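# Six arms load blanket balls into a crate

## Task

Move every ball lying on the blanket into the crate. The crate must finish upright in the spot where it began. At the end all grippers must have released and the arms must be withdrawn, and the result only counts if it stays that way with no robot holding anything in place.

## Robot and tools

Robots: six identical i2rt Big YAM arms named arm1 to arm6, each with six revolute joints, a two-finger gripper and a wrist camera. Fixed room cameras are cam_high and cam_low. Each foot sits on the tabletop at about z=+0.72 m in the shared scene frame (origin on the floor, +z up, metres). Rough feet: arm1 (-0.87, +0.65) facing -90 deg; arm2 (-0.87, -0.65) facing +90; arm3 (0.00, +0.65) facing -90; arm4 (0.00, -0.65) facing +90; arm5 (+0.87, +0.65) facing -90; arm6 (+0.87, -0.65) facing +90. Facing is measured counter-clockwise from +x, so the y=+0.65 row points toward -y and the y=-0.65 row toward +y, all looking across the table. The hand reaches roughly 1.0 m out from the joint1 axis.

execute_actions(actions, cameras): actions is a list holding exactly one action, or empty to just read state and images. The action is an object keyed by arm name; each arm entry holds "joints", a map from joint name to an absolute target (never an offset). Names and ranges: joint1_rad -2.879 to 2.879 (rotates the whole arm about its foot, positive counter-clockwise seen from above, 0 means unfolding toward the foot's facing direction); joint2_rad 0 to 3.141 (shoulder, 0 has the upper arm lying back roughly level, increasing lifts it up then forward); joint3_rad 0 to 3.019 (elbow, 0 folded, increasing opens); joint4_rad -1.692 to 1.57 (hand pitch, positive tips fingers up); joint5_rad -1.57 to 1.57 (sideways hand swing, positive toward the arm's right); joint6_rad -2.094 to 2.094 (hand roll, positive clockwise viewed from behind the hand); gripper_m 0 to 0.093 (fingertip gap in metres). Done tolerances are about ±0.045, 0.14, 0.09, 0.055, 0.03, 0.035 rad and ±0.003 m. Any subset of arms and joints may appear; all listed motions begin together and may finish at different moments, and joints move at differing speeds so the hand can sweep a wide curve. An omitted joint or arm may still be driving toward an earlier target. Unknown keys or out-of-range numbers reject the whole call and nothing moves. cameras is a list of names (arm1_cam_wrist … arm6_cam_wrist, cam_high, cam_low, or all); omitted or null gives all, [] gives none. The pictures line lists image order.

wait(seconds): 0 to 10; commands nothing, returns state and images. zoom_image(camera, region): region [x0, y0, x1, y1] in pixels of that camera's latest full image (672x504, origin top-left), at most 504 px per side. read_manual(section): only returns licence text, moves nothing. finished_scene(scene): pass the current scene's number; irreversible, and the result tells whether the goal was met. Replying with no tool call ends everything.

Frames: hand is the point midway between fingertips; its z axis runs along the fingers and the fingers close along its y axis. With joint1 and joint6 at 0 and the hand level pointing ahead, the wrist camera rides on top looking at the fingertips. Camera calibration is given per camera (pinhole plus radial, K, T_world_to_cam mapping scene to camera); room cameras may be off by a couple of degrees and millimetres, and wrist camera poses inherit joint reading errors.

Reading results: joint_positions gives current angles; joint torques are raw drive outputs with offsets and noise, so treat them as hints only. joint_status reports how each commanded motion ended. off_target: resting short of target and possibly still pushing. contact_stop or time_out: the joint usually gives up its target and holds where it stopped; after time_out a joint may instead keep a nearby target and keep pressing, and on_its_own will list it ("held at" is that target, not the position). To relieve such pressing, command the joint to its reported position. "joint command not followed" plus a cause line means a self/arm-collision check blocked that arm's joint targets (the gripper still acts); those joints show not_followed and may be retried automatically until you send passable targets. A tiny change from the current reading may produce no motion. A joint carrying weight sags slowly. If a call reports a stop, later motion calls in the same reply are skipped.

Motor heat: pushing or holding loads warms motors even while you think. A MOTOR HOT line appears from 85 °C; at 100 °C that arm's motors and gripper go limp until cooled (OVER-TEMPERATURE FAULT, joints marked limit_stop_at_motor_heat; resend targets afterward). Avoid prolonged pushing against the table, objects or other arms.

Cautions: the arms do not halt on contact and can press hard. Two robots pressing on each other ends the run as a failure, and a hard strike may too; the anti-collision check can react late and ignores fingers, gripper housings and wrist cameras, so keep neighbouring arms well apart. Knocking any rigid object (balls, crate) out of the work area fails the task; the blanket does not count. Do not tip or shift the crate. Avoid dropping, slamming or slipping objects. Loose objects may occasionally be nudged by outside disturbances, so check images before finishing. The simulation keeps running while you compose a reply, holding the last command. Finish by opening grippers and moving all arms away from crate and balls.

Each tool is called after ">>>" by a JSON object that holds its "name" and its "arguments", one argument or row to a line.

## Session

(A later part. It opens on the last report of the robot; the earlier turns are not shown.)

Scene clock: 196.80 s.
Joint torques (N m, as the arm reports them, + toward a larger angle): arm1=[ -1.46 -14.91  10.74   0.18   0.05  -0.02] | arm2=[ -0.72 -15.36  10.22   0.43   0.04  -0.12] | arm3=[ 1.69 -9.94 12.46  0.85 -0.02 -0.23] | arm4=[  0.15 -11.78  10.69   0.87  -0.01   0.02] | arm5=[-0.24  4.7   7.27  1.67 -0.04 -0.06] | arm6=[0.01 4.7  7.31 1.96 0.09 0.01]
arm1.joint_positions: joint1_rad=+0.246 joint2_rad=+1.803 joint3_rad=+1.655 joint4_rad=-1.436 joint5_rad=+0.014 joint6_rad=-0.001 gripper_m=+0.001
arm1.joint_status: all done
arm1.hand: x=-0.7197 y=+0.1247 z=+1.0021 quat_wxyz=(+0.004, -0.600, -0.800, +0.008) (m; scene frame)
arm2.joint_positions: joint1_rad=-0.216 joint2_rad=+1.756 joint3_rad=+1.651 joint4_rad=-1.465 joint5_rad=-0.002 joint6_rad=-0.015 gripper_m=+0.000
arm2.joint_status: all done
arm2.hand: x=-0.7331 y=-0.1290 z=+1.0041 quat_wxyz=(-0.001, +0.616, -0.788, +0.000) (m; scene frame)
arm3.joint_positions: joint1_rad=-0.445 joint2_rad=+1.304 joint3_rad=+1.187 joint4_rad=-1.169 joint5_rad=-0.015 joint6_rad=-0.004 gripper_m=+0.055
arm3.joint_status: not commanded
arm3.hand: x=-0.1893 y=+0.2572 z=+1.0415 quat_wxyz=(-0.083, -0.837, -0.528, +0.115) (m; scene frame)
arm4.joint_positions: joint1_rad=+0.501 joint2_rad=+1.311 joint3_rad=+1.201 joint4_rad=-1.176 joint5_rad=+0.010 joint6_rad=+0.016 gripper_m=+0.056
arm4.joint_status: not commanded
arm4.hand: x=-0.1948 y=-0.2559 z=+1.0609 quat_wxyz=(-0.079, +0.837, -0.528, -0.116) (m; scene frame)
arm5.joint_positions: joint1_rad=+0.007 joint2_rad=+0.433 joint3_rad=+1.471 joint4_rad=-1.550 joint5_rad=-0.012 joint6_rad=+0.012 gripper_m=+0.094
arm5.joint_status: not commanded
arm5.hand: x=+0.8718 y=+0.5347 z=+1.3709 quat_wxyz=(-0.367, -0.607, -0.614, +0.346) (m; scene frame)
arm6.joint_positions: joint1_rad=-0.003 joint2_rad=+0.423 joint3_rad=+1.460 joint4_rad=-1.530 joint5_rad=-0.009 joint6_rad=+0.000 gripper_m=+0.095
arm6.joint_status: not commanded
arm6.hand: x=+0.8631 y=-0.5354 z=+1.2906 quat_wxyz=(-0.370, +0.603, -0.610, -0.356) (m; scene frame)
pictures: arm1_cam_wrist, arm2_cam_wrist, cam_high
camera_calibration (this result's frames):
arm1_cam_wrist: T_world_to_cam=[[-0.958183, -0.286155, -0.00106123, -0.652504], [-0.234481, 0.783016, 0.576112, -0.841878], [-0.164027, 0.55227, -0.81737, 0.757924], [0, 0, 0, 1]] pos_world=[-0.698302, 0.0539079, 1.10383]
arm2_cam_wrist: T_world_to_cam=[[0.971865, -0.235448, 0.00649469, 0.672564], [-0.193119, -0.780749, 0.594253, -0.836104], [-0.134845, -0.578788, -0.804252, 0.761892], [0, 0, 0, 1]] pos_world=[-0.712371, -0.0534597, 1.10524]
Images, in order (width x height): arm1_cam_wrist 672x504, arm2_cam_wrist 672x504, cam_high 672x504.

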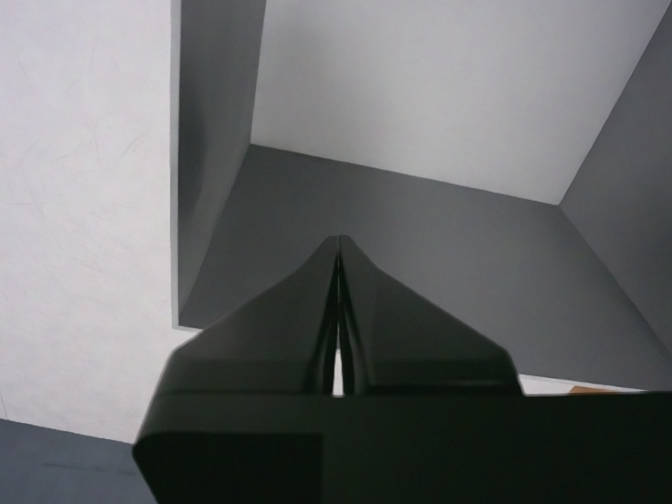

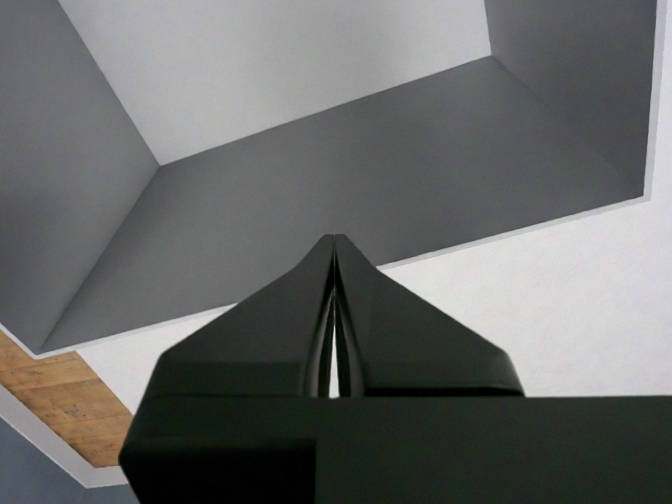

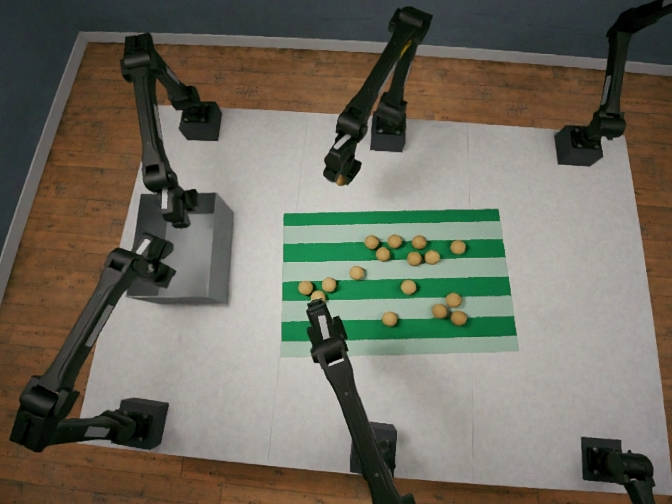

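>>> {"name": "execute_actions", "arguments": {
  "actions": [
    {"arm1":{"joints":{"joint1_rad":0.225,"joint2_rad":1.909,"joint3_rad":1.446,"joint4_rad":-1.108}},"arm2":{"joints":{"joint1_rad":-0.195,"joint2_rad":1.873,"joint3_rad":1.428,"joint4_rad":-1.126}}}
  ],
  "cameras": []
}}

>>> {"name": "execute_actions", "arguments": {
  "actions": [
    {"arm1":{"joints":{"joint1_rad":0.548,"joint2_rad":2.098,"joint3_rad":1.752,"joint4_rad":-1.225}},"arm2":{"joints":{"joint1_rad":-0.518,"joint2_rad":2.071,"joint3_rad":1.742,"joint4_rad":-1.242}}}
  ],
  "cameras": ["cam_high","cam_low","arm1_cam_wrist","arm2_cam_wrist"]
}}

Scene clock: 208.13 s.
Joint torques (N m, as the arm reports them, + toward a larger angle): arm1=[ -0.72 -16.53   9.39   0.65   0.04  -0.04] | arm2=[ -0.33 -18.07   8.58   0.97   0.01  -0.11] | arm3=[  1.19 -10.18  12.47   0.87  -0.02  -0.2 ] | arm4=[  0.2  -11.81  10.68   0.86  -0.01   0.02] | arm5=[-0.28  4.64  7.29  1.68 -0.04 -0.06] | arm6=[0.1  4.37 7.22 1.81 0.11 0.  ]
arm1.joint_positions: joint1_rad=+0.236 joint2_rad=+1.926 joint3_rad=+1.434 joint4_rad=-1.118 joint5_rad=+0.014 joint6_rad=-0.001 gripper_m=+0.001
arm1.joint_status: all done
arm1.hand: x=-0.7259 y=+0.1259 z=+0.8564 quat_wxyz=(+0.015, -0.604, -0.797, +0.000) (m; scene frame)
arm2.joint_positions: joint1_rad=-0.210 joint2_rad=+1.879 joint3_rad=+1.422 joint4_rad=-1.143 joint5_rad=-0.002 joint6_rad=-0.015 gripper_m=+0.000
arm2.joint_status: all done
arm2.hand: x=-0.7360 y=-0.1300 z=+0.8560 quat_wxyz=(+0.011, +0.618, -0.786, +0.010) (m; scene frame)
arm3.joint_positions: joint1_rad=-0.445 joint2_rad=+1.304 joint3_rad=+1.187 joint4_rad=-1.169 joint5_rad=-0.015 joint6_rad=-0.004 gripper_m=+0.055
arm3.joint_status: not commanded
arm3.hand: x=-0.1893 y=+0.2572 z=+1.0415 quat_wxyz=(-0.083, -0.837, -0.528, +0.115) (m; scene frame)
arm4.joint_positions: joint1_rad=+0.501 joint2_rad=+1.311 joint3_rad=+1.201 joint4_rad=-1.176 joint5_rad=+0.010 joint6_rad=+0.016 gripper_m=+0.056
arm4.joint_status: not commanded
arm4.hand: x=-0.1948 y=-0.2559 z=+1.0609 quat_wxyz=(-0.079, +0.837, -0.528, -0.116) (m; scene frame)
arm5.joint_positions: joint1_rad=+0.007 joint2_rad=+0.433 joint3_rad=+1.471 joint4_rad=-1.550 joint5_rad=-0.012 joint6_rad=+0.012 gripper_m=+0.094
arm5.joint_status: not commanded
arm5.hand: x=+0.8718 y=+0.5347 z=+1.3709 quat_wxyz=(-0.367, -0.607, -0.614, +0.346) (m; scene frame)
arm6.joint_positions: joint1_rad=-0.003 joint2_rad=+0.423 joint3_rad=+1.460 joint4_rad=-1.530 joint5_rad=-0.009 joint6_rad=+0.000 gripper_m=+0.095
arm6.joint_status: not commanded
arm6.hand: x=+0.8631 y=-0.5354 z=+1.2906 quat_wxyz=(-0.370, +0.603, -0.610, -0.356) (m; scene frame)
pictures: none
No camera images: the call's "cameras" was empty. Leave "cameras" out to get every camera's image.

Scene clock: 209.60 s.
Joint torques (N m, as the arm reports them, + toward a larger angle): arm1=[  0.55 -17.79  12.52  -0.01   0.04  -0.09] | arm2=[ -0.83 -17.88  11.48  -0.26  -0.07  -0.11] | arm3=[  1.28 -10.25  12.54   0.92  -0.02  -0.2 ] | arm4=[  0.22 -11.77  10.7    0.86  -0.01   0.01] | arm5=[-0.2   4.62  7.28  1.67 -0.04 -0.06] | arm6=[0.92 4.2  7.23 1.75 0.12 0.05]
arm1.joint_positions: joint1_rad=+0.550 joint2_rad=+2.099 joint3_rad=+1.708 joint4_rad=-1.218 joint5_rad=+0.013 joint6_rad=+0.007 gripper_m=+0.001
arm1.joint_status: all done
arm1.hand: x=-0.5319 y=+0.1367 z=+0.8527 quat_wxyz=(+0.016, -0.476, -0.880, +0.004) (m; scene frame)
arm2.joint_positions: joint1_rad=-0.527 joint2_rad=+2.037 joint3_rad=+1.708 joint4_rad=-1.226 joint5_rad=+0.000 joint6_rad=-0.015 gripper_m=+0.000
arm2.joint_status: all done
arm2.hand: x=-0.5367 y=-0.1296 z=+0.8696 quat_wxyz=(-0.008, +0.487, -0.873, -0.002) (m; scene frame)
arm3.joint_positions: joint1_rad=-0.445 joint2_rad=+1.304 joint3_rad=+1.187 joint4_rad=-1.169 joint5_rad=-0.015 joint6_rad=-0.004 gripper_m=+0.055
arm3.joint_status: not commanded
arm3.hand: x=-0.1893 y=+0.2572 z=+1.0415 quat_wxyz=(-0.083, -0.837, -0.528, +0.115) (m; scene frame)
arm4.joint_positions: joint1_rad=+0.501 joint2_rad=+1.311 joint3_rad=+1.201 joint4_rad=-1.176 joint5_rad=+0.010 joint6_rad=+0.016 gripper_m=+0.056
arm4.joint_status: not commanded
arm4.hand: x=-0.1948 y=-0.2559 z=+1.0609 quat_wxyz=(-0.079, +0.837, -0.528, -0.116) (m; scene frame)
arm5.joint_positions: joint1_rad=+0.007 joint2_rad=+0.433 joint3_rad=+1.471 joint4_rad=-1.550 joint5_rad=-0.012 joint6_rad=+0.012 gripper_m=+0.094
arm5.joint_status: not commanded
arm5.hand: x=+0.8718 y=+0.5347 z=+1.3709 quat_wxyz=(-0.367, -0.607, -0.614, +0.346) (m; scene frame)
arm6.joint_positions: joint1_rad=-0.003 joint2_rad=+0.423 joint3_rad=+1.460 joint4_rad=-1.530 joint5_rad=-0.009 joint6_rad=+0.000 gripper_m=+0.095
arm6.joint_status: not commanded
arm6.hand: x=+0.8631 y=-0.5354 z=+1.2906 quat_wxyz=(-0.370, +0.603, -0.610, -0.356) (m; scene frame)
pictures: arm1_cam_wrist, arm2_cam_wrist, cam_high, cam_low
joint command not followed: on one or more control steps a check withheld the commanded joint targets of the arm2 arm, and it was not sent them on those steps.
cause: the commanded joint targets would bring a part of the robot too close to another arm (this arm's wrist (the part past joint 4) and the other arm's wrist (the part past joint 4)); next, command targets that bring no part of the robot closer to that arm.
camera_calibration (this result's frames):
arm1_cam_wrist: T_world_to_cam=[[-0.833124, -0.553077, 0.0031992, -0.369911], [-0.441936, 0.669164, 0.597421, -0.834115], [-0.332561, 0.496312, -0.801921, 0.564829], [0, 0, 0, 1]] pos_world=[-0.488967, 0.0732383, 0.95245]
arm2_cam_wrist: T_world_to_cam=[[0.853581, -0.520879, 0.00920248, 0.37966], [-0.428317, -0.691622, 0.581552, -0.822282], [-0.296554, -0.500343, -0.813457, 0.611232], [0, 0, 0, 1]] pos_world=[-0.495005, -0.0651253, 0.971918]
Images, in order (width x height): arm1_cam_wrist 672x504, arm2_cam_wrist 672x504, cam_high 672x504, cam_low 672x504.

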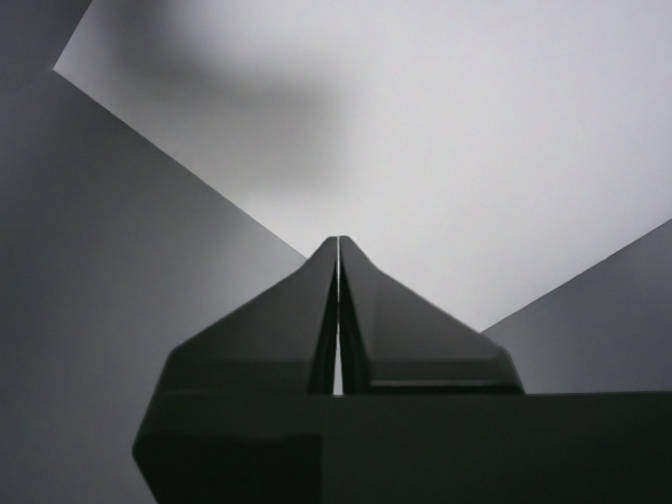

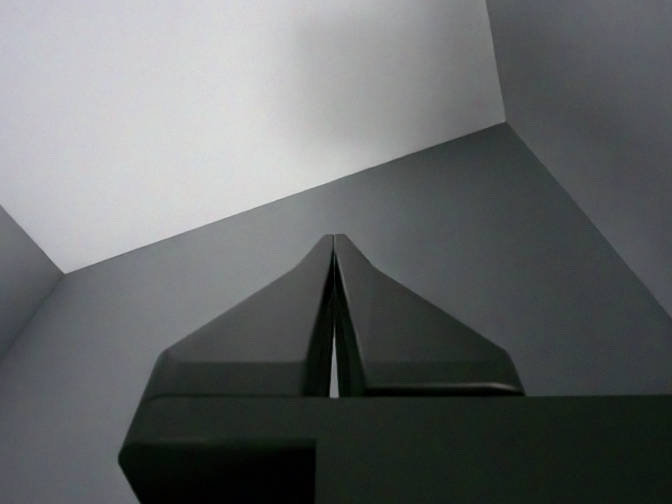

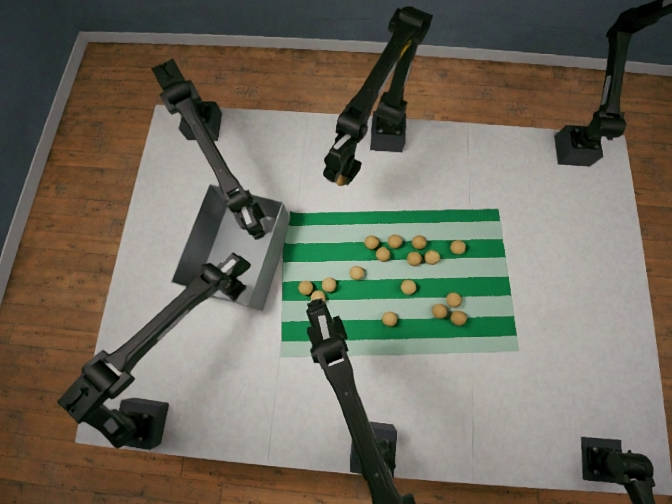

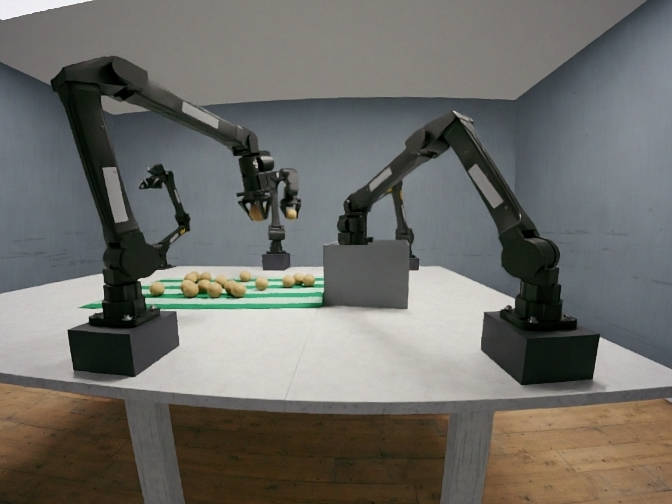

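>>> {"name": "execute_actions", "arguments": {
  "actions": [
    {"arm1":{"joints":{"joint1_rad":0.42,"joint2_rad":1.78,"joint3_rad":1.66,"joint4_rad":-1.44}},"arm2":{"joints":{"joint1_rad":-0.4,"joint2_rad":1.76,"joint3_rad":1.66,"joint4_rad":-1.46}}}
  ],
  "cameras": []
}}

>>> {"name": "execute_actions", "arguments": {
  "actions": [
    {"arm1":{"joints":{"joint1_rad":-0.013,"joint2_rad":0.427,"joint3_rad":1.465,"joint4_rad":-1.543}},"arm2":{"joints":{"joint1_rad":-0.014,"joint2_rad":0.442,"joint3_rad":1.473,"joint4_rad":-1.523}}}
  ],
  "cameras": ["cam_high","cam_low","arm1_cam_wrist","arm2_cam_wrist"]
}}

Scene clock: 221.23 s.
Joint torques (N m, as the arm reports them, + toward a larger angle): arm1=[  0.96 -15.02  10.24   0.1   -0.03  -0.11] | arm2=[ -2.54 -14.58   9.86  -0.15   0.    -0.11] | arm3=[ 1.43 -9.78 12.54  0.9  -0.03 -0.21] | arm4=[  0.16 -11.77  10.69   0.87   0.     0.01] | arm5=[ 0.    4.69  7.27  1.69 -0.04 -0.06] | arm6=[0.99 3.96 7.26 1.7  0.15 0.01]
arm1.joint_positions: joint1_rad=+0.411 joint2_rad=+1.777 joint3_rad=+1.650 joint4_rad=-1.433 joint5_rad=+0.015 joint6_rad=+0.006 gripper_m=+0.001
arm1.joint_status: all done
arm1.hand: x=-0.6360 y=+0.1587 z=+1.0133 quat_wxyz=(-0.005, -0.535, -0.845, +0.016) (m; scene frame)
arm2.joint_positions: joint1_rad=-0.386 joint2_rad=+1.734 joint3_rad=+1.653 joint4_rad=-1.446 joint5_rad=-0.002 joint6_rad=-0.015 gripper_m=+0.000
arm2.joint_status: all done
arm2.hand: x=-0.6456 y=-0.1567 z=+1.0165 quat_wxyz=(-0.019, +0.547, -0.837, -0.011) (m; scene frame)
arm3.joint_positions: joint1_rad=-0.445 joint2_rad=+1.304 joint3_rad=+1.187 joint4_rad=-1.169 joint5_rad=-0.015 joint6_rad=-0.004 gripper_m=+0.055
arm3.joint_status: not commanded
arm3.hand: x=-0.1893 y=+0.2572 z=+1.0415 quat_wxyz=(-0.083, -0.837, -0.528, +0.115) (m; scene frame)
arm4.joint_positions: joint1_rad=+0.501 joint2_rad=+1.311 joint3_rad=+1.201 joint4_rad=-1.176 joint5_rad=+0.010 joint6_rad=+0.016 gripper_m=+0.056
arm4.joint_status: not commanded
arm4.hand: x=-0.1948 y=-0.2559 z=+1.0609 quat_wxyz=(-0.079, +0.837, -0.528, -0.116) (m; scene frame)
arm5.joint_positions: joint1_rad=+0.007 joint2_rad=+0.433 joint3_rad=+1.471 joint4_rad=-1.550 joint5_rad=-0.012 joint6_rad=+0.012 gripper_m=+0.094
arm5.joint_status: not commanded
arm5.hand: x=+0.8718 y=+0.5347 z=+1.3709 quat_wxyz=(-0.367, -0.607, -0.614, +0.346) (m; scene frame)
arm6.joint_positions: joint1_rad=-0.003 joint2_rad=+0.423 joint3_rad=+1.460 joint4_rad=-1.530 joint5_rad=-0.009 joint6_rad=+0.000 gripper_m=+0.095
arm6.joint_status: not commanded
arm6.hand: x=+0.8631 y=-0.5354 z=+1.2906 quat_wxyz=(-0.370, +0.603, -0.610, -0.356) (m; scene frame)
pictures: none
No camera images: the call's "cameras" was empty. Leave "cameras" out to get every camera's image.

Scene clock: 222.87 s.
Joint torques (N m, as the arm reports them, + toward a larger angle): arm1=[ 1.08  4.93  6.89  1.53 -0.07 -0.1 ] | arm2=[-2.66  5.67  6.07  1.42  0.11 -0.11] | arm3=[  1.34 -10.02  12.47   0.9   -0.01  -0.2 ] | arm4=[  0.17 -11.83  10.69   0.87  -0.01   0.02] | arm5=[-0.21  4.67  7.28  1.67 -0.04 -0.06] | arm6=[1.14 4.36 7.23 1.65 0.12 0.03]
arm1.joint_positions: joint1_rad=-0.025 joint2_rad=+0.425 joint3_rad=+1.461 joint4_rad=-1.538 joint5_rad=+0.016 joint6_rad=+0.005 gripper_m=+0.001
arm1.joint_status: all done
arm1.hand: x=-0.8721 y=+0.5441 z=+1.3724 quat_wxyz=(-0.363, -0.606, -0.605, +0.367) (m; scene frame)
arm2.joint_positions: joint1_rad=+0.002 joint2_rad=+0.449 joint3_rad=+1.477 joint4_rad=-1.506 joint5_rad=-0.004 joint6_rad=-0.015 gripper_m=+0.000
arm2.joint_status: all done
arm2.hand: x=-0.8673 y=-0.5230 z=+1.3699 quat_wxyz=(-0.377, +0.598, -0.610, -0.357) (m; scene frame)
arm3.joint_positions: joint1_rad=-0.445 joint2_rad=+1.304 joint3_rad=+1.187 joint4_rad=-1.169 joint5_rad=-0.015 joint6_rad=-0.004 gripper_m=+0.055
arm3.joint_status: not commanded
arm3.hand: x=-0.1893 y=+0.2572 z=+1.0415 quat_wxyz=(-0.083, -0.837, -0.528, +0.115) (m; scene frame)
arm4.joint_positions: joint1_rad=+0.501 joint2_rad=+1.311 joint3_rad=+1.201 joint4_rad=-1.176 joint5_rad=+0.010 joint6_rad=+0.016 gripper_m=+0.056
arm4.joint_status: not commanded
arm4.hand: x=-0.1948 y=-0.2559 z=+1.0609 quat_wxyz=(-0.079, +0.837, -0.528, -0.116) (m; scene frame)
arm5.joint_positions: joint1_rad=+0.007 joint2_rad=+0.433 joint3_rad=+1.471 joint4_rad=-1.550 joint5_rad=-0.012 joint6_rad=+0.012 gripper_m=+0.094
arm5.joint_status: not commanded
arm5.hand: x=+0.8718 y=+0.5347 z=+1.3709 quat_wxyz=(-0.367, -0.607, -0.614, +0.346) (m; scene frame)
arm6.joint_positions: joint1_rad=-0.003 joint2_rad=+0.423 joint3_rad=+1.460 joint4_rad=-1.530 joint5_rad=-0.009 joint6_rad=+0.000 gripper_m=+0.095
arm6.joint_status: not commanded
arm6.hand: x=+0.8631 y=-0.5354 z=+1.2906 quat_wxyz=(-0.370, +0.603, -0.610, -0.356) (m; scene frame)
pictures: arm1_cam_wrist, arm2_cam_wrist, cam_high, cam_low
camera_calibration (this result's frames):
arm1_cam_wrist: T_world_to_cam=[[-0.999887, -0.0149983, 0.000446379, -0.864151], [-0.0135832, 0.892106, -0.451622, 0.124394], [0.00637534, -0.451578, -0.892209, 1.60152], [0, 0, 0, 1]] pos_world=[-0.872575, 0.599279, 1.48546]
arm2_cam_wrist: T_world_to_cam=[[0.999258, -0.0308605, 0.0230309, 0.815942], [-0.0176382, -0.898484, -0.438651, 0.118586], [0.0342299, 0.437919, -0.898362, 1.61724], [0, 0, 0, 1]] pos_world=[-0.868603, -0.576495, 1.4861]
Images, in order (width x height): arm1_cam_wrist 672x504, arm2_cam_wrist 672x504, cam_high 672x504, cam_low 672x504.

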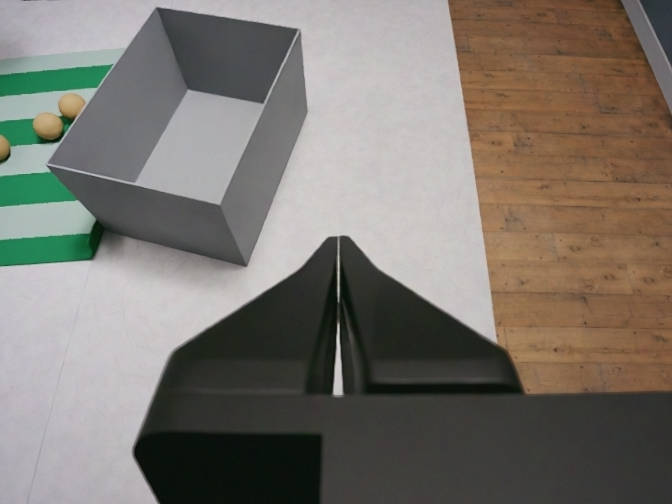

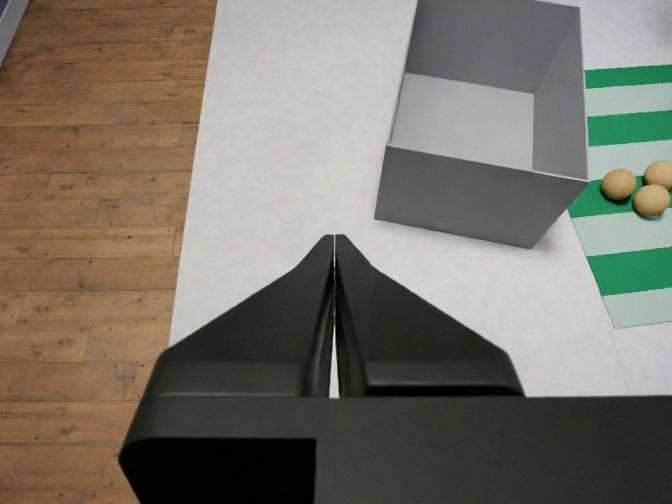

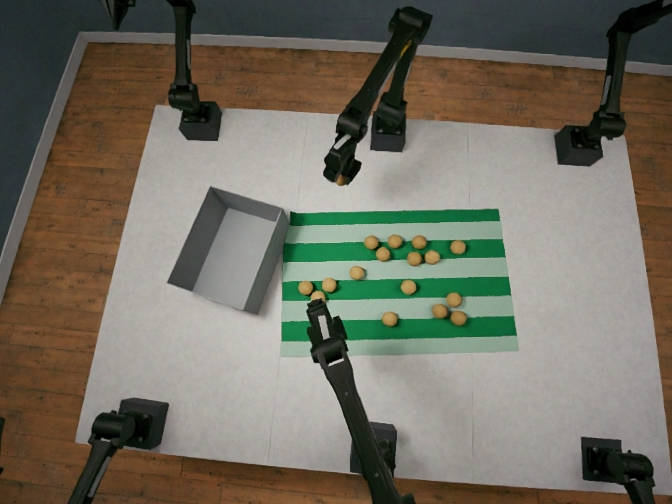

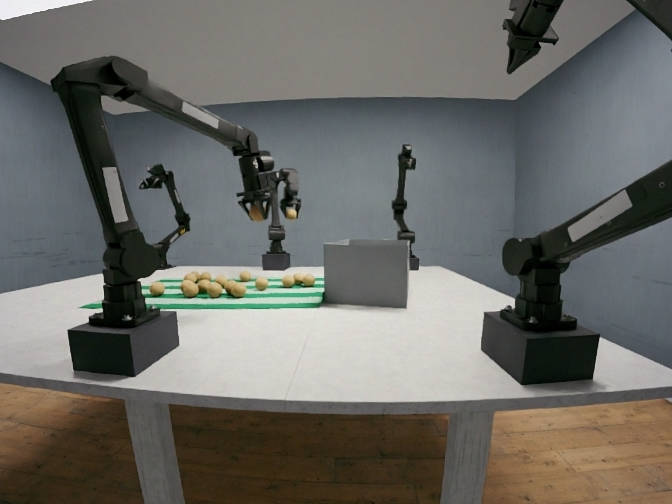

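>>> {"name": "execute_actions", "arguments": {
  "actions": [
    {"arm3":{"joints":{"joint1_rad":-0.75,"joint3_rad":2.11,"joint4_rad":-1.158}},"arm4":{"joints":{"joint1_rad":0.878,"joint3_rad":2.262,"joint4_rad":-1.203}},"arm1":{"joints":{"joint1_rad":-0.8}},"arm2":{"joints":{"joint1_rad":0.8}}}
  ],
  "cameras": []
}}

>>> {"name": "execute_actions", "arguments": {
  "actions": [
    {"arm3":{"joints":{"joint2_rad":2.13}},"arm4":{"joints":{"joint2_rad":2.23}}}
  ],
  "cameras": ["cam_high","cam_low"]
}}

Scene clock: 246.30 s.
Joint torques (N m, as the arm reports them, + toward a larger angle): arm1=[-0.62  4.71  6.86  1.64 -0.03 -0.09] | arm2=[-0.56  5.73  6.11  1.4   0.09 -0.12] | arm3=[ 2.45 -7.33 11.5   2.99 -0.13 -0.22] | arm4=[-0.16 -7.48 10.42  2.24  0.08  0.01] | arm5=[-0.17  4.7   7.28  1.69 -0.05 -0.06] | arm6=[0.38 4.54 7.21 1.79 0.12 0.02]
arm1.joint_positions: joint1_rad=-0.791 joint2_rad=+0.425 joint3_rad=+1.461 joint4_rad=-1.538 joint5_rad=+0.015 joint6_rad=+0.005 gripper_m=+0.001
arm1.joint_status: all done
arm1.hand: x=-0.9513 y=+0.5775 z=+1.3718 quat_wxyz=(-0.204, -0.791, -0.332, +0.472) (m; scene frame)
arm2.joint_positions: joint1_rad=+0.787 joint2_rad=+0.449 joint3_rad=+1.477 joint4_rad=-1.506 joint5_rad=-0.004 joint6_rad=-0.015 gripper_m=+0.000
arm2.joint_status: all done
arm2.hand: x=-0.9576 y=-0.5564 z=+1.3696 quat_wxyz=(-0.211, +0.787, -0.336, -0.473) (m; scene frame)
arm3.joint_positions: joint1_rad=-0.760 joint2_rad=+1.291 joint3_rad=+2.088 joint4_rad=-1.167 joint5_rad=-0.012 joint6_rad=-0.004 gripper_m=+0.055
arm3.joint_status: all done
arm3.hand: x=-0.3342 y=+0.3052 z=+1.5049 quat_wxyz=(-0.226, -0.758, -0.327, +0.517) (m; scene frame)
arm4.joint_positions: joint1_rad=+0.884 joint2_rad=+1.301 joint3_rad=+2.236 joint4_rad=-1.203 joint5_rad=+0.008 joint6_rad=+0.016 gripper_m=+0.056
arm4.joint_status: all done
arm4.hand: x=-0.3393 y=-0.3481 z=+1.5798 quat_wxyz=(-0.214, +0.742, -0.291, -0.565) (m; scene frame)
arm5.joint_positions: joint1_rad=+0.007 joint2_rad=+0.433 joint3_rad=+1.471 joint4_rad=-1.550 joint5_rad=-0.012 joint6_rad=+0.012 gripper_m=+0.094
arm5.joint_status: not commanded
arm5.hand: x=+0.8718 y=+0.5347 z=+1.3709 quat_wxyz=(-0.367, -0.607, -0.614, +0.346) (m; scene frame)
arm6.joint_positions: joint1_rad=-0.003 joint2_rad=+0.423 joint3_rad=+1.460 joint4_rad=-1.530 joint5_rad=-0.009 joint6_rad=+0.000 gripper_m=+0.095
arm6.joint_status: not commanded
arm6.hand: x=+0.8631 y=-0.5354 z=+1.2906 quat_wxyz=(-0.370, +0.603, -0.610, -0.356) (m; scene frame)
pictures: none
No camera images: the call's "cameras" was empty. Leave "cameras" out to get every camera's image.

Scene clock: 248.33 s.
Joint torques (N m, as the arm reports them, + toward a larger angle): arm1=[-0.73  4.99  6.85  1.51 -0.04 -0.11] | arm2=[-0.59  5.77  6.1   1.4   0.09 -0.11] | arm3=[  2.5  -19.26  14.74   1.84  -0.11  -0.22] | arm4=[  0.45 -24.03  13.42   1.18   0.03   0.01] | arm5=[-0.16  4.63  7.28  1.69 -0.04 -0.06] | arm6=[ 0.31  4.3   7.11  1.77  0.1  -0.01]
arm1.joint_positions: joint1_rad=-0.791 joint2_rad=+0.425 joint3_rad=+1.461 joint4_rad=-1.538 joint5_rad=+0.015 joint6_rad=+0.005 gripper_m=+0.001
arm1.joint_status: not commanded
arm1.hand: x=-0.9513 y=+0.5775 z=+1.3718 quat_wxyz=(-0.204, -0.791, -0.332, +0.472) (m; scene frame)
arm2.joint_positions: joint1_rad=+0.787 joint2_rad=+0.449 joint3_rad=+1.477 joint4_rad=-1.506 joint5_rad=-0.004 joint6_rad=-0.015 gripper_m=+0.000
arm2.joint_status: not commanded
arm2.hand: x=-0.9576 y=-0.5564 z=+1.3696 quat_wxyz=(-0.211, +0.787, -0.336, -0.473) (m; scene frame)
arm3.joint_positions: joint1_rad=-0.760 joint2_rad=+2.106 joint3_rad=+2.076 joint4_rad=-1.165 joint5_rad=-0.012 joint6_rad=-0.004 gripper_m=+0.055
arm3.joint_status: all done
arm3.hand: x=-0.5166 y=+0.1123 z=+0.9888 quat_wxyz=(-0.080, -0.903, -0.387, +0.168) (m; scene frame)
arm4.joint_positions: joint1_rad=+0.875 joint2_rad=+2.215 joint3_rad=+2.237 joint4_rad=-1.202 joint5_rad=+0.009 joint6_rad=+0.016 gripper_m=+0.056
arm4.joint_status: all done
arm4.hand: x=-0.5775 y=-0.1258 z=+0.9962 quat_wxyz=(-0.072, +0.913, -0.360, -0.178) (m; scene frame)
arm5.joint_positions: joint1_rad=+0.007 joint2_rad=+0.433 joint3_rad=+1.471 joint4_rad=-1.550 joint5_rad=-0.012 joint6_rad=+0.012 gripper_m=+0.094
arm5.joint_status: not commanded
arm5.hand: x=+0.8718 y=+0.5347 z=+1.3709 quat_wxyz=(-0.367, -0.607, -0.614, +0.346) (m; scene frame)
arm6.joint_positions: joint1_rad=-0.003 joint2_rad=+0.423 joint3_rad=+1.460 joint4_rad=-1.530 joint5_rad=-0.009 joint6_rad=+0.000 gripper_m=+0.095
arm6.joint_status: not commanded
arm6.hand: x=+0.8631 y=-0.5354 z=+1.2906 quat_wxyz=(-0.370, +0.603, -0.610, -0.356) (m; scene frame)
pictures: cam_high, cam_low
Images, in order (width x height): cam_high 672x504, cam_low 672x504.

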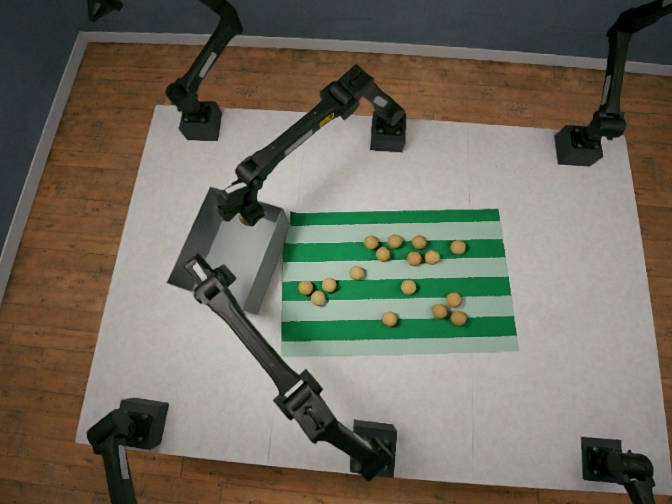

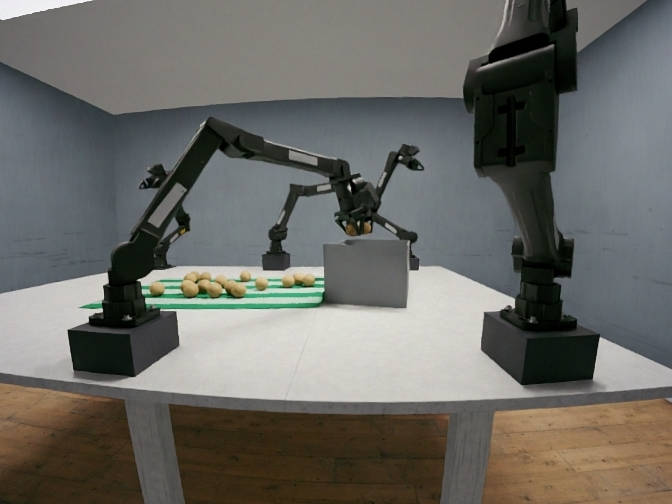

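>>> {"name": "execute_actions", "arguments": {
  "actions": [
    {"arm3":{"joints":{"joint2_rad":2.25}},"arm4":{"joints":{"joint2_rad":2.34}}}
  ],
  "cameras": []
}}

>>> {"name": "execute_actions", "arguments": {
  "actions": [
    {"arm3":{"joints":{"gripper_m":0.093}},"arm4":{"joints":{"gripper_m":0.093}}}
  ],
  "cameras": []
}}

>>> {"name": "execute_actions", "arguments": {
  "actions": [
    {"arm3":{"joints":{"joint2_rad":1.5,"joint3_rad":1.69,"joint4_rad":-1.222}},"arm4":{"joints":{"joint2_rad":1.3,"joint3_rad":1.146,"joint4_rad":-1.008}}}
  ],
  "cameras": []
}}

>>> {"name": "execute_actions", "arguments": {
  "actions": [
    {"arm3":{"joints":{"joint1_rad":0.539,"joint2_rad":2.039}},"arm4":{"joints":{"joint1_rad":-0.033,"joint2_rad":1.709}}}
  ],
  "cameras": ["arm3_cam_wrist","arm4_cam_wrist","cam_high"]
}}

Scene clock: 273.93 s.
Joint torques (N m, as the arm reports them, + toward a larger angle): arm1=[-0.21  4.83  6.77  1.54 -0.04 -0.07] | arm2=[-0.53  5.73  6.11  1.38  0.09 -0.11] | arm3=[  2.27 -22.28  13.74   1.47  -0.11  -0.22] | arm4=[  0.46 -27.86  13.05   0.94   0.04   0.01] | arm5=[-0.2   4.66  7.27  1.69 -0.04 -0.06] | arm6=[1.1  3.92 7.11 1.77 0.06 0.02]
arm1.joint_positions: joint1_rad=-0.791 joint2_rad=+0.425 joint3_rad=+1.461 joint4_rad=-1.538 joint5_rad=+0.015 joint6_rad=+0.005 gripper_m=+0.001
arm1.joint_status: not commanded
arm1.hand: x=-0.9513 y=+0.5775 z=+1.3718 quat_wxyz=(-0.204, -0.791, -0.332, +0.472) (m; scene frame)
arm2.joint_positions: joint1_rad=+0.787 joint2_rad=+0.449 joint3_rad=+1.477 joint4_rad=-1.506 joint5_rad=-0.004 joint6_rad=-0.015 gripper_m=+0.000
arm2.joint_status: not commanded
arm2.hand: x=-0.9576 y=-0.5564 z=+1.3696 quat_wxyz=(-0.211, +0.787, -0.336, -0.473) (m; scene frame)
arm3.joint_positions: joint1_rad=-0.760 joint2_rad=+2.252 joint3_rad=+2.081 joint4_rad=-1.165 joint5_rad=-0.012 joint6_rad=-0.004 gripper_m=+0.055
arm3.joint_status: all done
arm3.hand: x=-0.5171 y=+0.1111 z=+0.8852 quat_wxyz=(-0.053, -0.913, -0.391, +0.104) (m; scene frame)
arm4.joint_positions: joint1_rad=+0.875 joint2_rad=+2.354 joint3_rad=+2.237 joint4_rad=-1.202 joint5_rad=+0.009 joint6_rad=+0.016 gripper_m=+0.056
arm4.joint_status: all done
arm4.hand: x=-0.5760 y=-0.1269 z=+0.8907 quat_wxyz=(-0.048, +0.923, -0.364, -0.113) (m; scene frame)
arm5.joint_positions: joint1_rad=+0.007 joint2_rad=+0.433 joint3_rad=+1.471 joint4_rad=-1.550 joint5_rad=-0.012 joint6_rad=+0.012 gripper_m=+0.094
arm5.joint_status: not commanded
arm5.hand: x=+0.8718 y=+0.5347 z=+1.3709 quat_wxyz=(-0.367, -0.607, -0.614, +0.346) (m; scene frame)
arm6.joint_positions: joint1_rad=-0.003 joint2_rad=+0.423 joint3_rad=+1.460 joint4_rad=-1.530 joint5_rad=-0.009 joint6_rad=+0.000 gripper_m=+0.095
arm6.joint_status: not commanded
arm6.hand: x=+0.8631 y=-0.5354 z=+1.2906 quat_wxyz=(-0.370, +0.603, -0.610, -0.356) (m; scene frame)
pictures: none
No camera images: the call's "cameras" was empty. Leave "cameras" out to get every camera's image.

Scene clock: 274.53 s.
Joint torques (N m, as the arm reports them, + toward a larger angle): arm1=[-0.67  4.94  6.91  1.51 -0.03 -0.09] | arm2=[-0.58  5.78  6.11  1.38  0.09 -0.11] | arm3=[  2.44 -22.36  13.7    1.5   -0.11  -0.22] | arm4=[  1.1  -29.11  12.98   0.93  -0.17   0.02] | arm5=[-0.18  4.69  7.29  1.66 -0.04 -0.06] | arm6=[0.72 4.54 7.16 1.64 0.1  0.02]
arm1.joint_positions: joint1_rad=-0.791 joint2_rad=+0.425 joint3_rad=+1.461 joint4_rad=-1.538 joint5_rad=+0.015 joint6_rad=+0.005 gripper_m=+0.001
arm1.joint_status: not commanded
arm1.hand: x=-0.9513 y=+0.5775 z=+1.3718 quat_wxyz=(-0.204, -0.791, -0.332, +0.472) (m; scene frame)
arm2.joint_positions: joint1_rad=+0.787 joint2_rad=+0.449 joint3_rad=+1.477 joint4_rad=-1.506 joint5_rad=-0.004 joint6_rad=-0.015 gripper_m=+0.000
arm2.joint_status: not commanded
arm2.hand: x=-0.9576 y=-0.5564 z=+1.3696 quat_wxyz=(-0.211, +0.787, -0.336, -0.473) (m; scene frame)
arm3.joint_positions: joint1_rad=-0.760 joint2_rad=+2.252 joint3_rad=+2.081 joint4_rad=-1.165 joint5_rad=-0.012 joint6_rad=-0.004 gripper_m=+0.093
arm3.joint_status: all done
arm3.hand: x=-0.5171 y=+0.1111 z=+0.8852 quat_wxyz=(-0.053, -0.913, -0.391, +0.104) (m; scene frame)
arm4.joint_positions: joint1_rad=+0.866 joint2_rad=+2.353 joint3_rad=+2.237 joint4_rad=-1.202 joint5_rad=+0.014 joint6_rad=+0.015 gripper_m=+0.093
arm4.joint_status: all done
arm4.hand: x=-0.5706 y=-0.1209 z=+0.8916 quat_wxyz=(-0.052, +0.921, -0.368, -0.113) (m; scene frame)
arm5.joint_positions: joint1_rad=+0.007 joint2_rad=+0.433 joint3_rad=+1.471 joint4_rad=-1.550 joint5_rad=-0.012 joint6_rad=+0.012 gripper_m=+0.094
arm5.joint_status: not commanded
arm5.hand: x=+0.8718 y=+0.5347 z=+1.3709 quat_wxyz=(-0.367, -0.607, -0.614, +0.346) (m; scene frame)
arm6.joint_positions: joint1_rad=-0.003 joint2_rad=+0.423 joint3_rad=+1.460 joint4_rad=-1.530 joint5_rad=-0.009 joint6_rad=+0.000 gripper_m=+0.095
arm6.joint_status: not commanded
arm6.hand: x=+0.8631 y=-0.5354 z=+1.2906 quat_wxyz=(-0.370, +0.603, -0.610, -0.356) (m; scene frame)
pictures: none
No camera images: the call's "cameras" was empty. Leave "cameras" out to get every camera's image.

Scene clock: 276.33 s.
Joint torques (N m, as the arm reports them, + toward a larger angle): arm1=[-0.59  4.75  6.84  1.55 -0.03 -0.11] | arm2=[-0.54  5.77  6.1   1.4   0.09 -0.11] | arm3=[  1.92 -12.83  11.88   1.27   0.    -0.09] | arm4=[  0.57 -10.97  10.55   1.46  -0.05   0.02] | arm5=[-0.18  4.63  7.28  1.7  -0.04 -0.07] | arm6=[0.94 4.41 7.27 1.75 0.09 0.  ]
arm1.joint_positions: joint1_rad=-0.791 joint2_rad=+0.425 joint3_rad=+1.461 joint4_rad=-1.538 joint5_rad=+0.015 joint6_rad=+0.005 gripper_m=+0.001
arm1.joint_status: not commanded
arm1.hand: x=-0.9513 y=+0.5775 z=+1.3718 quat_wxyz=(-0.204, -0.791, -0.332, +0.472) (m; scene frame)
arm2.joint_positions: joint1_rad=+0.787 joint2_rad=+0.449 joint3_rad=+1.477 joint4_rad=-1.506 joint5_rad=-0.004 joint6_rad=-0.015 gripper_m=+0.000
arm2.joint_status: not commanded
arm2.hand: x=-0.9576 y=-0.5564 z=+1.3696 quat_wxyz=(-0.211, +0.787, -0.336, -0.473) (m; scene frame)
arm3.joint_positions: joint1_rad=-0.747 joint2_rad=+1.496 joint3_rad=+1.688 joint4_rad=-1.209 joint5_rad=-0.016 joint6_rad=-0.016 gripper_m=+0.093
arm3.joint_status: all done
arm3.hand: x=-0.3866 y=+0.2366 z=+1.1844 quat_wxyz=(-0.115, -0.879, -0.391, +0.247) (m; scene frame)
arm4.joint_positions: joint1_rad=+0.875 joint2_rad=+1.301 joint3_rad=+1.150 joint4_rad=-1.012 joint5_rad=+0.011 joint6_rad=+0.015 gripper_m=+0.093
arm4.joint_status: all done
arm4.hand: x=-0.3417 y=-0.3384 z=+1.0544 quat_wxyz=(-0.076, +0.911, -0.360, -0.185) (m; scene frame)
arm5.joint_positions: joint1_rad=+0.007 joint2_rad=+0.433 joint3_rad=+1.471 joint4_rad=-1.550 joint5_rad=-0.012 joint6_rad=+0.012 gripper_m=+0.094
arm5.joint_status: not commanded
arm5.hand: x=+0.8718 y=+0.5347 z=+1.3709 quat_wxyz=(-0.367, -0.607, -0.614, +0.346) (m; scene frame)
arm6.joint_positions: joint1_rad=-0.003 joint2_rad=+0.423 joint3_rad=+1.460 joint4_rad=-1.530 joint5_rad=-0.009 joint6_rad=+0.000 gripper_m=+0.095
arm6.joint_status: not commanded
arm6.hand: x=+0.8631 y=-0.5354 z=+1.2906 quat_wxyz=(-0.370, +0.603, -0.610, -0.356) (m; scene frame)
pictures: none
No camera images: the call's "cameras" was empty. Leave "cameras" out to get every camera's image.

Scene clock: 278.20 s.
Joint torques (N m, as the arm reports them, + toward a larger angle): arm1=[-0.47  4.79  6.84  1.53 -0.05 -0.09] | arm2=[-0.56  5.8   6.1   1.39  0.09 -0.11] | arm3=[  1.17 -17.31  11.24   0.2    0.    -0.09] | arm4=[  0.82 -15.8    8.39   0.64  -0.01   0.02] | arm5=[-0.06  4.64  7.28  1.67 -0.04 -0.06] | arm6=[0.49 4.43 7.24 1.86 0.13 0.03]
arm1.joint_positions: joint1_rad=-0.791 joint2_rad=+0.425 joint3_rad=+1.461 joint4_rad=-1.538 joint5_rad=+0.015 joint6_rad=+0.005 gripper_m=+0.001
arm1.joint_status: not commanded
arm1.hand: x=-0.9513 y=+0.5775 z=+1.3718 quat_wxyz=(-0.204, -0.791, -0.332, +0.472) (m; scene frame)
arm2.joint_positions: joint1_rad=+0.787 joint2_rad=+0.449 joint3_rad=+1.477 joint4_rad=-1.506 joint5_rad=-0.004 joint6_rad=-0.015 gripper_m=+0.000
arm2.joint_status: not commanded
arm2.hand: x=-0.9576 y=-0.5564 z=+1.3696 quat_wxyz=(-0.211, +0.787, -0.336, -0.473) (m; scene frame)
arm3.joint_positions: joint1_rad=+0.546 joint2_rad=+2.020 joint3_rad=+1.679 joint4_rad=-1.209 joint5_rad=-0.016 joint6_rad=-0.013 gripper_m=+0.093
arm3.joint_status: all done
arm3.hand: x=+0.3166 y=+0.1259 z=+0.8796 quat_wxyz=(-0.015, -0.487, -0.873, -0.002) (m; scene frame)
arm4.joint_positions: joint1_rad=-0.040 joint2_rad=+1.712 joint3_rad=+1.150 joint4_rad=-1.011 joint5_rad=+0.010 joint6_rad=+0.015 gripper_m=+0.093
arm4.joint_status: all done
arm4.hand: x=+0.0388 y=-0.1868 z=+0.8721 quat_wxyz=(-0.003, +0.673, -0.740, +0.007) (m; scene frame)
arm5.joint_positions: joint1_rad=+0.007 joint2_rad=+0.433 joint3_rad=+1.471 joint4_rad=-1.550 joint5_rad=-0.012 joint6_rad=+0.012 gripper_m=+0.094
arm5.joint_status: not commanded
arm5.hand: x=+0.8718 y=+0.5347 z=+1.3709 quat_wxyz=(-0.367, -0.607, -0.614, +0.346) (m; scene frame)
arm6.joint_positions: joint1_rad=-0.003 joint2_rad=+0.423 joint3_rad=+1.460 joint4_rad=-1.530 joint5_rad=-0.009 joint6_rad=+0.000 gripper_m=+0.095
arm6.joint_status: not commanded
arm6.hand: x=+0.8631 y=-0.5354 z=+1.2906 quat_wxyz=(-0.370, +0.603, -0.610, -0.356) (m; scene frame)
pictures: arm3_cam_wrist, arm4_cam_wrist, cam_high
camera_calibration (this result's frames):
arm3_cam_wrist: T_world_to_cam=[[-0.853791, -0.520219, -0.0203179, 0.355038], [-0.43616, 0.693432, 0.573513, -0.449817], [-0.284263, 0.498522, -0.818945, 0.872267], [0, 0, 0, 1]] pos_world=[0.354889, 0.0617706, 0.979528]
arm4_cam_wrist: T_world_to_cam=[[0.995312, -0.0939469, 0.0229619, -0.0771515], [-0.0900301, -0.813328, 0.574797, -0.641346], [-0.0353249, -0.57417, -0.817973, 0.732507], [0, 0, 0, 1]] pos_world=[0.0449252, -0.108288, 0.969587]
Images, in order (width x height): arm3_cam_wrist 672x504, arm4_cam_wrist 672x504, cam_high 672x504.

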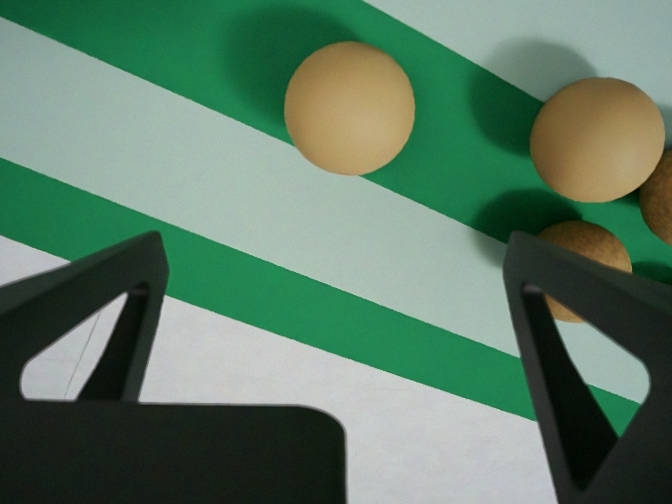

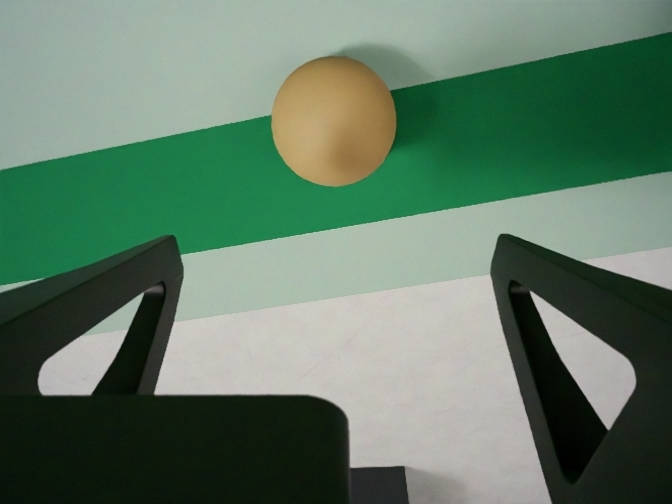

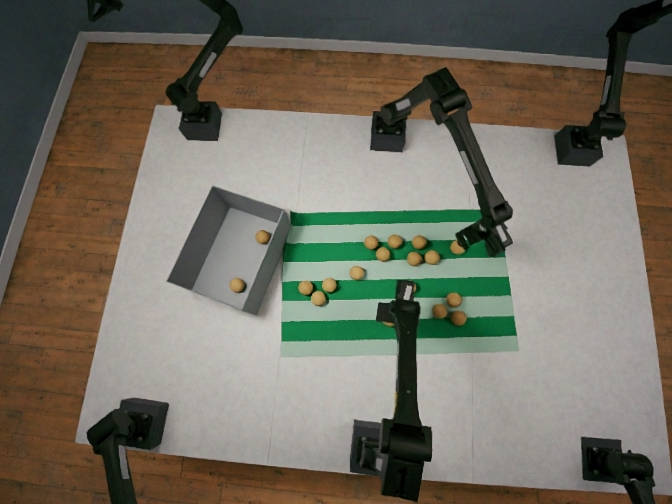

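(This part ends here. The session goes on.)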